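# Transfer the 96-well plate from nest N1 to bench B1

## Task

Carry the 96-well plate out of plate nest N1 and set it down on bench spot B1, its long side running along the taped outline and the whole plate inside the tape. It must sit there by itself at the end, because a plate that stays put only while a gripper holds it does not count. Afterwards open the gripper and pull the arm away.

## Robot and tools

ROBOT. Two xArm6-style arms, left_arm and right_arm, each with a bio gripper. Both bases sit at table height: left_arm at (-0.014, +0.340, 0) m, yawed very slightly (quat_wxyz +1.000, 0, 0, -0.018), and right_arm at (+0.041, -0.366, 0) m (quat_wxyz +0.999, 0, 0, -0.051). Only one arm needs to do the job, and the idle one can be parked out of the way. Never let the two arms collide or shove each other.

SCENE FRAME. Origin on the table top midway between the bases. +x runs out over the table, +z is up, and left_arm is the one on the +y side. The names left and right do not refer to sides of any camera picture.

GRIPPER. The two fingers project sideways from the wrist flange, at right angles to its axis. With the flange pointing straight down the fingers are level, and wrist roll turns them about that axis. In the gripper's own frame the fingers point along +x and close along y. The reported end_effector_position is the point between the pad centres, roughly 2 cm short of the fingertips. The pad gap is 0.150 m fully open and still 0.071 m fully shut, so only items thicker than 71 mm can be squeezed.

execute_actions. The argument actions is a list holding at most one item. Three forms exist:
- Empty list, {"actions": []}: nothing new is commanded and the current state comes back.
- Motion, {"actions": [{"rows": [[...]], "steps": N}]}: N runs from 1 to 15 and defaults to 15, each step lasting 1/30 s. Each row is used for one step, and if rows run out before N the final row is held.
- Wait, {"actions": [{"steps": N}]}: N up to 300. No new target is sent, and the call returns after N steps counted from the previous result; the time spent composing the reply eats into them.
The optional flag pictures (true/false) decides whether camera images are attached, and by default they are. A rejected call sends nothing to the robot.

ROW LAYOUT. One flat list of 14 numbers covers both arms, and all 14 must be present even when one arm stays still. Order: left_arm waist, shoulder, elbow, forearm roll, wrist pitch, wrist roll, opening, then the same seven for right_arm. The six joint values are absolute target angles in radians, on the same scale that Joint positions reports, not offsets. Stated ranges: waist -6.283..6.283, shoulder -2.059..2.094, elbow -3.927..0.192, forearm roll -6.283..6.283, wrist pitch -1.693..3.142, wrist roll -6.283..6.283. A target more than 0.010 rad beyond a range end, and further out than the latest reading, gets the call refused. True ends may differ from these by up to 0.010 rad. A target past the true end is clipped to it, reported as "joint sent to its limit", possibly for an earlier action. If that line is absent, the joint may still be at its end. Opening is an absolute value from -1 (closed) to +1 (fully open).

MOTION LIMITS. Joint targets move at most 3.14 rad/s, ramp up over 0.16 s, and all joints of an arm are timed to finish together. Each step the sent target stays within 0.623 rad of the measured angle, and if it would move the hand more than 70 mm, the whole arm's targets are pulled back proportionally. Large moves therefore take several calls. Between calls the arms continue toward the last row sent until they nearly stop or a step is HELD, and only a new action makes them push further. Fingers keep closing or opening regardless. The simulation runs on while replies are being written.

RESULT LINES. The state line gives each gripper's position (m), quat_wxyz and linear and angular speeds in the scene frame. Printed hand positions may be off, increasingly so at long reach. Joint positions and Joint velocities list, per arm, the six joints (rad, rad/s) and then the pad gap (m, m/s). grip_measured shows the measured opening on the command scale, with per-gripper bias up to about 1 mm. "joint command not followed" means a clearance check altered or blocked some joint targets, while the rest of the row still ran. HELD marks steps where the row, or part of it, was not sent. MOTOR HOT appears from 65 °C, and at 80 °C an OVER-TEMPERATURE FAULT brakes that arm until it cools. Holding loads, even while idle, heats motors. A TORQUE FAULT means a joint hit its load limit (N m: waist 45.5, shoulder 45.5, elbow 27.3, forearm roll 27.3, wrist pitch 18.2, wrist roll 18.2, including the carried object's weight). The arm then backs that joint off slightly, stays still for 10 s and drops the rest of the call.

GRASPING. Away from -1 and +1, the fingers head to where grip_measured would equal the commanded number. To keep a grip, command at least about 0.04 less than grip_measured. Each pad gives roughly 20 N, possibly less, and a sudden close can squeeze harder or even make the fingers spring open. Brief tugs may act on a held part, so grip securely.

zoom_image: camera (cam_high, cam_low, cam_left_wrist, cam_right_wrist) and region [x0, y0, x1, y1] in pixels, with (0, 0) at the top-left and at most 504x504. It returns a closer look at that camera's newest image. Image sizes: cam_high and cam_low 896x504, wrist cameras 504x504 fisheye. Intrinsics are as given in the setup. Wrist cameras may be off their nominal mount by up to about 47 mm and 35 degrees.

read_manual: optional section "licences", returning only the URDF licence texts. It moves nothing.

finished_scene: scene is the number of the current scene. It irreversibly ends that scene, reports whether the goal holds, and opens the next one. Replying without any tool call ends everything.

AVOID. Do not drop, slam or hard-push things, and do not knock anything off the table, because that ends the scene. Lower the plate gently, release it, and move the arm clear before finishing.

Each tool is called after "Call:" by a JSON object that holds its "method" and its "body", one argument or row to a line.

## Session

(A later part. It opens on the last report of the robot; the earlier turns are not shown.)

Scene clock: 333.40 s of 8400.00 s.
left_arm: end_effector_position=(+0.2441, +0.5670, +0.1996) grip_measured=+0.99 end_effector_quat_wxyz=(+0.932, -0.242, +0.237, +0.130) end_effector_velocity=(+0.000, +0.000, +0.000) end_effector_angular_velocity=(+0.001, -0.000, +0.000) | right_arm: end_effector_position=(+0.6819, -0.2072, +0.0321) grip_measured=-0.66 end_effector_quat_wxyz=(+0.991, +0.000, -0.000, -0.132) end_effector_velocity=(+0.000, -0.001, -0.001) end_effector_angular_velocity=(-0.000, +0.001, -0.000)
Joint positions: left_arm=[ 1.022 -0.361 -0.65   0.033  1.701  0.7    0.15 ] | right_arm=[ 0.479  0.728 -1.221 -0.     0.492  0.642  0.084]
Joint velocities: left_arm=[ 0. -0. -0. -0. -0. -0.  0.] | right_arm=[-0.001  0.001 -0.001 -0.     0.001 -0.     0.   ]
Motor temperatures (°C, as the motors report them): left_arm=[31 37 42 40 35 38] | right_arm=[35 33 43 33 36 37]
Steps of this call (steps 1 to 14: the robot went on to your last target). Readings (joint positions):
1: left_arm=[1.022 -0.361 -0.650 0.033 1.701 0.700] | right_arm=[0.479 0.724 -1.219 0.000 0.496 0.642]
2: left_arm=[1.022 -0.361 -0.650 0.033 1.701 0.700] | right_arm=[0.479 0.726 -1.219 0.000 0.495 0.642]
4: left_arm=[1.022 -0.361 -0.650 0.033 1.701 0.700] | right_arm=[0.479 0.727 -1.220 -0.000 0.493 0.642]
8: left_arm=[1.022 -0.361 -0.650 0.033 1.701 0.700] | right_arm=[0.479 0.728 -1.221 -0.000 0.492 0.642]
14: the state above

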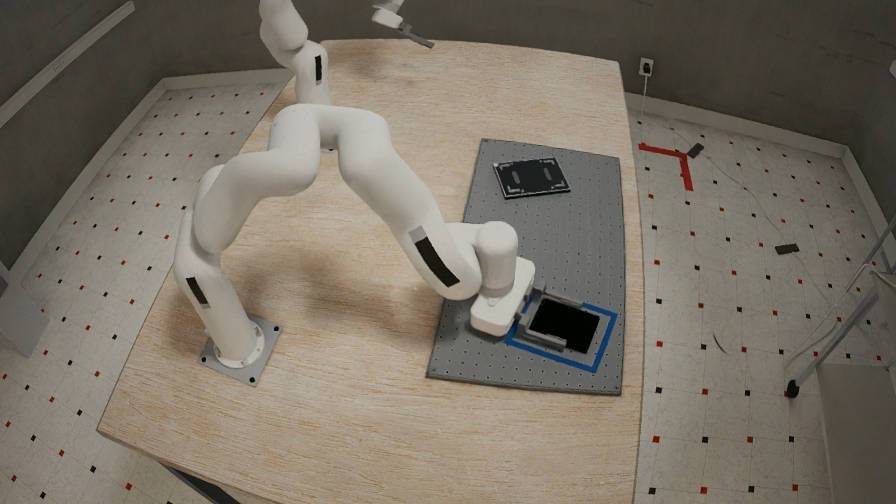

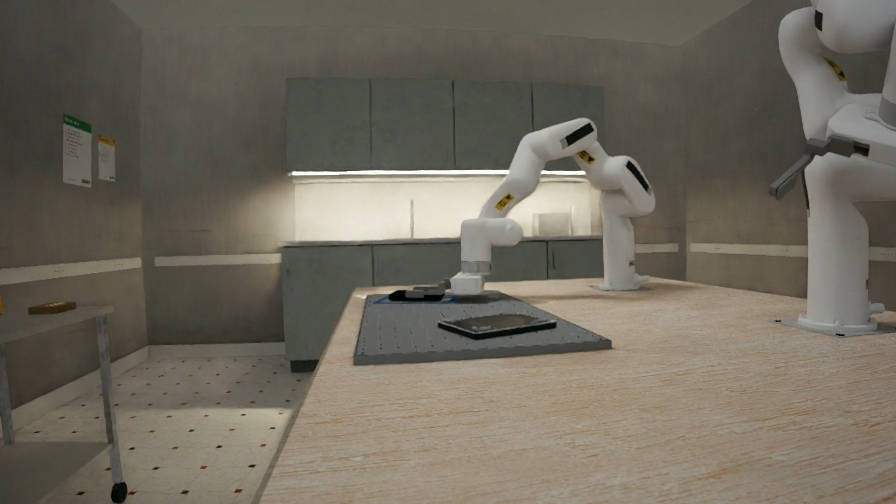

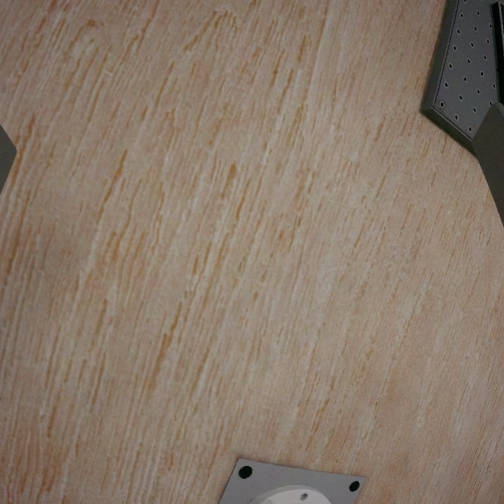

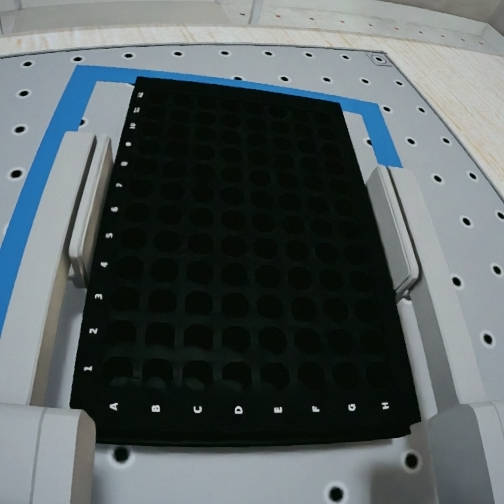

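Call:
{"method": "execute_actions", "body": {
  "actions": [
    {"rows": [
[1.022,-0.361,-0.65,0.033,1.701,0.7,1, 0.4795,0.7292,-1.2208,0,0.4916,0.6425,-0.78],
[1.022,-0.361,-0.65,0.033,1.701,0.7,1, 0.4795,0.7315,-1.2216,0,0.4901,0.6425,-0.78],
[1.022,-0.361,-0.65,0.033,1.701,0.7,1, 0.4795,0.7342,-1.2225,0,0.4882,0.6425,-0.78],
[1.022,-0.361,-0.65,0.033,1.701,0.7,1, 0.4795,0.7365,-1.2233,0,0.4867,0.6425,-0.78],
[1.022,-0.361,-0.65,0.033,1.701,0.7,1, 0.4795,0.7374,-1.2236,0,0.4861,0.6425,-0.78],
[1.022,-0.361,-0.65,0.033,1.701,0.7,1, 0.4795,0.7374,-1.2236,0,0.4861,0.6425,-0.78],
[1.022,-0.361,-0.65,0.033,1.701,0.7,1, 0.4795,0.7374,-1.2236,0,0.4861,0.6425,-0.78],
[1.022,-0.361,-0.65,0.033,1.701,0.7,1, 0.4795,0.7374,-1.2236,0,0.4861,0.6425,-0.78],
[1.022,-0.361,-0.65,0.033,1.701,0.7,1, 0.4795,0.7374,-1.2236,0,0.4861,0.6425,-0.78],
[1.022,-0.361,-0.65,0.033,1.701,0.7,1, 0.4795,0.7374,-1.2236,0,0.4861,0.6425,-0.74],
[1.022,-0.361,-0.65,0.033,1.701,0.7,1, 0.4795,0.7374,-1.2236,0,0.4861,0.6425,-0.70],
[1.022,-0.361,-0.65,0.033,1.701,0.7,1, 0.4795,0.7374,-1.2236,0,0.4861,0.6425,-0.665],
[1.022,-0.361,-0.65,0.033,1.701,0.7,1, 0.4795,0.7374,-1.2236,0,0.4861,0.6425,-0.62],
[1.022,-0.361,-0.65,0.033,1.701,0.7,1, 0.4795,0.7374,-1.2236,0,0.4861,0.6425,-0.54],
[1.022,-0.361,-0.65,0.033,1.701,0.7,1, 0.4795,0.7374,-1.2236,0,0.4861,0.6425,-0.45]
], "steps": 15}
  ],
  "pictures": false
}}

Call:
{"method": "execute_actions", "body": {
  "actions": [
    {"rows": [
[1.022,-0.361,-0.65,0.033,1.701,0.7,1, 0.4795,0.7350,-1.2229,0,0.4878,0.6425,-0.36],
[1.022,-0.361,-0.65,0.033,1.701,0.7,1, 0.4795,0.7301,-1.2215,0,0.4912,0.6425,-0.28],
[1.022,-0.361,-0.65,0.033,1.701,0.7,1, 0.4795,0.7229,-1.2193,0,0.4964,0.6425,-0.2],
[1.022,-0.361,-0.65,0.033,1.701,0.7,1, 0.4795,0.7132,-1.2165,0,0.5032,0.6425,-0.2],
[1.022,-0.361,-0.65,0.033,1.701,0.7,1, 0.4795,0.7019,-1.2132,0,0.5112,0.6425,-0.2],
[1.022,-0.361,-0.65,0.033,1.701,0.7,1, 0.4795,0.6898,-1.2096,0,0.5198,0.6425,-0.2],
[1.022,-0.361,-0.65,0.033,1.701,0.7,1, 0.4795,0.6778,-1.2061,0,0.5284,0.6425,-0.2],
[1.022,-0.361,-0.65,0.033,1.701,0.7,1, 0.4795,0.6595,-1.1968,0,0.5373,0.6425,-0.2],
[1.022,-0.361,-0.65,0.033,1.701,0.7,1, 0.4795,0.6359,-1.1821,0,0.5463,0.6425,-0.2],
[1.022,-0.361,-0.65,0.033,1.701,0.7,1, 0.4795,0.6080,-1.1583,0,0.5504,0.6425,-0.2],
[1.022,-0.361,-0.65,0.033,1.701,0.7,1, 0.4795,0.5732,-1.1286,0,0.5555,0.6425,-0.2],
[1.022,-0.361,-0.65,0.033,1.701,0.7,1, 0.4795,0.5313,-1.0929,0,0.5617,0.6425,-0.2],
[1.022,-0.361,-0.65,0.033,1.701,0.7,1, 0.4795,0.4826,-1.0513,0,0.5688,0.6425,-0.2],
[1.022,-0.361,-0.65,0.033,1.701,0.7,1, 0.4795,0.4268,-1.0037,0,0.5770,0.6425,-0.2],
[1.022,-0.361,-0.65,0.033,1.701,0.7,1, 0.4795,-0.0402,-0.6054,0,0.6457,0.6425,-0.2]
], "steps": 15}
  ],
  "pictures": false
}}

Call:
{"method": "execute_actions", "body": {
  "actions": [
    {"steps": 25}
  ]
}}

Scene clock: 409.23 s of 8400.00 s.
left_arm: end_effector_position=(+0.2441, +0.5670, +0.1996) grip_measured=+0.99 end_effector_quat_wxyz=(+0.932, -0.242, +0.237, +0.130) end_effector_velocity=(+0.000, -0.000, +0.000) end_effector_angular_velocity=(+0.000, -0.000, -0.001) | right_arm: end_effector_position=(+0.6819, -0.2071, +0.0288) grip_measured=-0.53 end_effector_quat_wxyz=(+0.991, +0.000, -0.000, -0.132) end_effector_velocity=(+0.001, +0.000, +0.002) end_effector_angular_velocity=(+0.002, -0.004, -0.000)
Joint positions: left_arm=[ 1.022 -0.361 -0.65   0.033  1.701  0.7    0.15 ] | right_arm=[ 0.479  0.737 -1.224 -0.     0.486  0.642  0.089]
Joint velocities: left_arm=[-0.001  0.    -0.001  0.    -0.     0.     0.   ] | right_arm=[-0.    -0.001 -0.002 -0.    -0.002  0.     0.095]
Motor temperatures (°C, as the motors report them): left_arm=[31 37 43 40 35 38] | right_arm=[35 33 42 33 36 37]
Steps of this call (steps 1 to 15: the robot went on to your last target; steps 16 to 90: nothing new was sent; then 72.33 s passed at rest; steps 91 to 105: all 15 steps of this action). Readings (joint positions):
91: left_arm=[1.022 -0.361 -0.650 0.033 1.701 0.700] | right_arm=[0.479 0.728 -1.221 0.000 0.492 0.643]
92: left_arm=[1.022 -0.361 -0.650 0.033 1.701 0.700] | right_arm=[0.480 0.728 -1.221 -0.000 0.492 0.643]
94: left_arm=[1.022 -0.361 -0.650 0.033 1.701 0.700] | right_arm=[0.480 0.730 -1.221 -0.000 0.491 0.642]
98: left_arm=[1.022 -0.361 -0.650 0.033 1.701 0.700] | right_arm=[0.479 0.736 -1.223 0.000 0.488 0.643]
105: the state above

Scene clock: 409.73 s of 8400.00 s.
left_arm: end_effector_position=(+0.2441, +0.5670, +0.1996) grip_measured=+0.99 end_effector_quat_wxyz=(+0.932, -0.242, +0.237, +0.130) end_effector_velocity=(+0.000, -0.000, +0.000) end_effector_angular_velocity=(+0.001, +0.000, -0.001) | right_arm: end_effector_position=(+0.6675, -0.2129, +0.0807) grip_measured=-0.20 end_effector_quat_wxyz=(+0.991, -0.000, +0.000, -0.132) end_effector_velocity=(-0.160, -0.064, +0.241) end_effector_angular_velocity=(-0.004, +0.010, -0.000)
Joint positions: left_arm=[ 1.022 -0.361 -0.65   0.033  1.701  0.7    0.15 ] | right_arm=[ 0.479  0.568 -1.121 -0.     0.553  0.642  0.103]
Joint velocities: left_arm=[-0.001 -0.    -0.     0.001  0.    -0.    -0.   ] | right_arm=[-0.    -1.015  0.843  0.     0.182 -0.    -0.   ]
Motor temperatures (°C, as the motors report them): left_arm=[31 37 43 40 35 38] | right_arm=[35 33 42 33 36 37]
Steps of this call (steps 1 to 15: all 15 steps of this action). Readings (joint positions):
1: left_arm=[1.022 -0.361 -0.650 0.033 1.701 0.700] | right_arm=[0.480 0.737 -1.224 -0.000 0.486 0.642]
2: left_arm=[1.022 -0.361 -0.650 0.033 1.701 0.700] | right_arm=[0.480 0.737 -1.224 -0.000 0.486 0.642]
4: left_arm=[1.022 -0.361 -0.650 0.033 1.701 0.700] | right_arm=[0.479 0.733 -1.222 -0.000 0.490 0.642]
8: left_arm=[1.022 -0.361 -0.650 0.033 1.701 0.700] | right_arm=[0.479 0.707 -1.214 0.000 0.508 0.643]
15: the state above

Scene clock: 410.57 s of 8400.00 s.
left_arm: end_effector_position=(+0.2441, +0.5670, +0.1996) grip_measured=+0.99 end_effector_quat_wxyz=(+0.932, -0.242, +0.237, +0.130) end_effector_velocity=(+0.000, -0.000, -0.000) end_effector_angular_velocity=(+0.000, +0.000, -0.001) | right_arm: end_effector_position=(+0.5433, -0.2623, +0.1796) grip_measured=-0.20 end_effector_quat_wxyz=(+0.991, -0.000, +0.000, -0.132) end_effector_velocity=(-0.004, -0.001, +0.001) end_effector_angular_velocity=(-0.000, +0.001, +0.001)
Joint positions: left_arm=[ 1.022 -0.361 -0.65   0.033  1.701  0.7    0.15 ] | right_arm=[ 0.479 -0.038 -0.607 -0.     0.645  0.642  0.103]
Joint velocities: left_arm=[-0.001 -0.     0.     0.001 -0.     0.    -0.   ] | right_arm=[ 0.    -0.015  0.014  0.     0.002 -0.    -0.   ]
Motor temperatures (°C, as the motors report them): left_arm=[31 37 43 40 35 38] | right_arm=[35 33 42 33 36 37]
Steps of this call (steps 1 to 25: the robot went on to your last target). Readings (joint positions):
1: left_arm=[1.022 -0.361 -0.650 0.033 1.701 0.700] | right_arm=[0.479 0.532 -1.090 -0.000 0.559 0.642]
2: left_arm=[1.022 -0.361 -0.650 0.033 1.701 0.700] | right_arm=[0.479 0.490 -1.055 -0.000 0.566 0.642]
4: left_arm=[1.022 -0.361 -0.650 0.033 1.701 0.700] | right_arm=[0.479 0.403 -0.982 -0.000 0.578 0.643]
8: left_arm=[1.022 -0.361 -0.650 0.033 1.701 0.700] | right_arm=[0.480 0.228 -0.834 -0.000 0.605 0.643]
25: the state above

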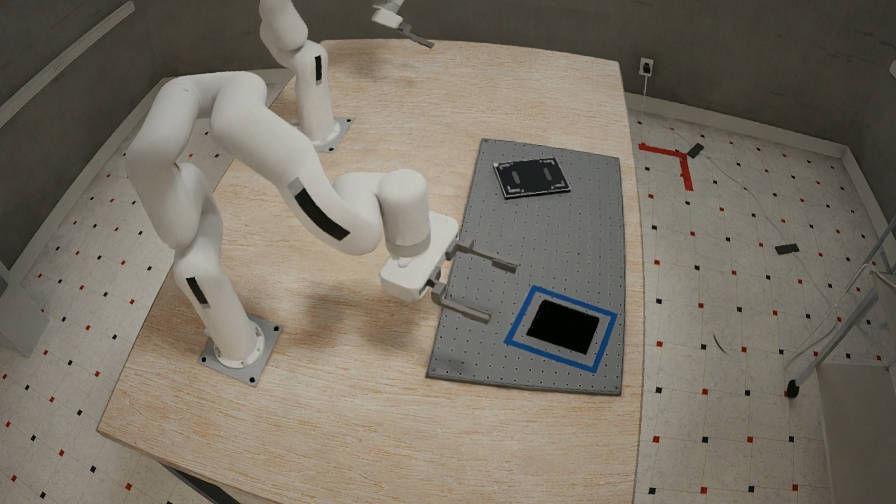

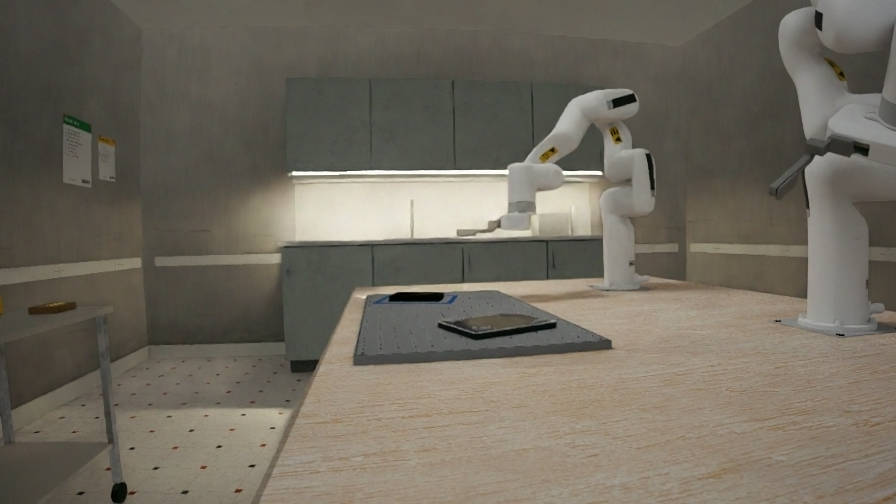

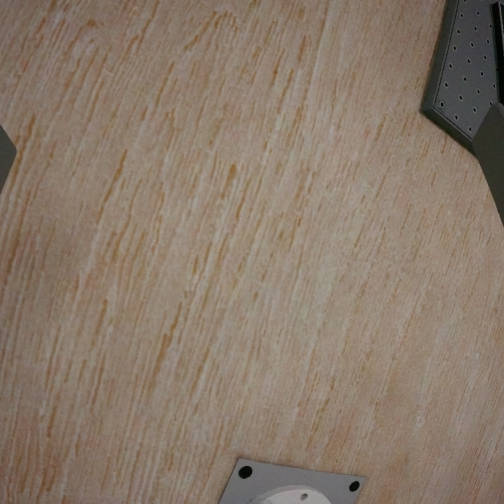

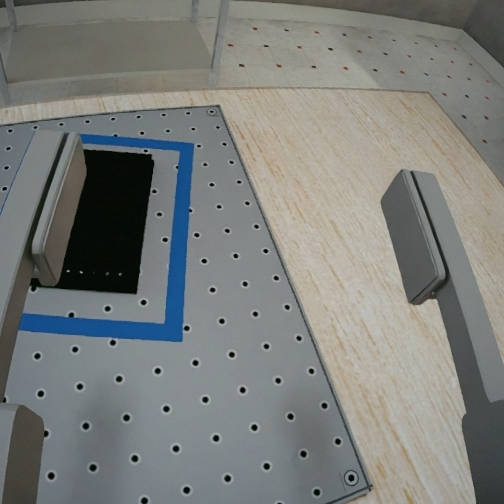

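The plate is lying lengthwise inside the taped outline, and the arm has let go and moved clear, so I'm ending scene 1.

Call:
{"method": "finished_scene", "body": {
  "scene": 1
}}

The scene is finished: the task was done.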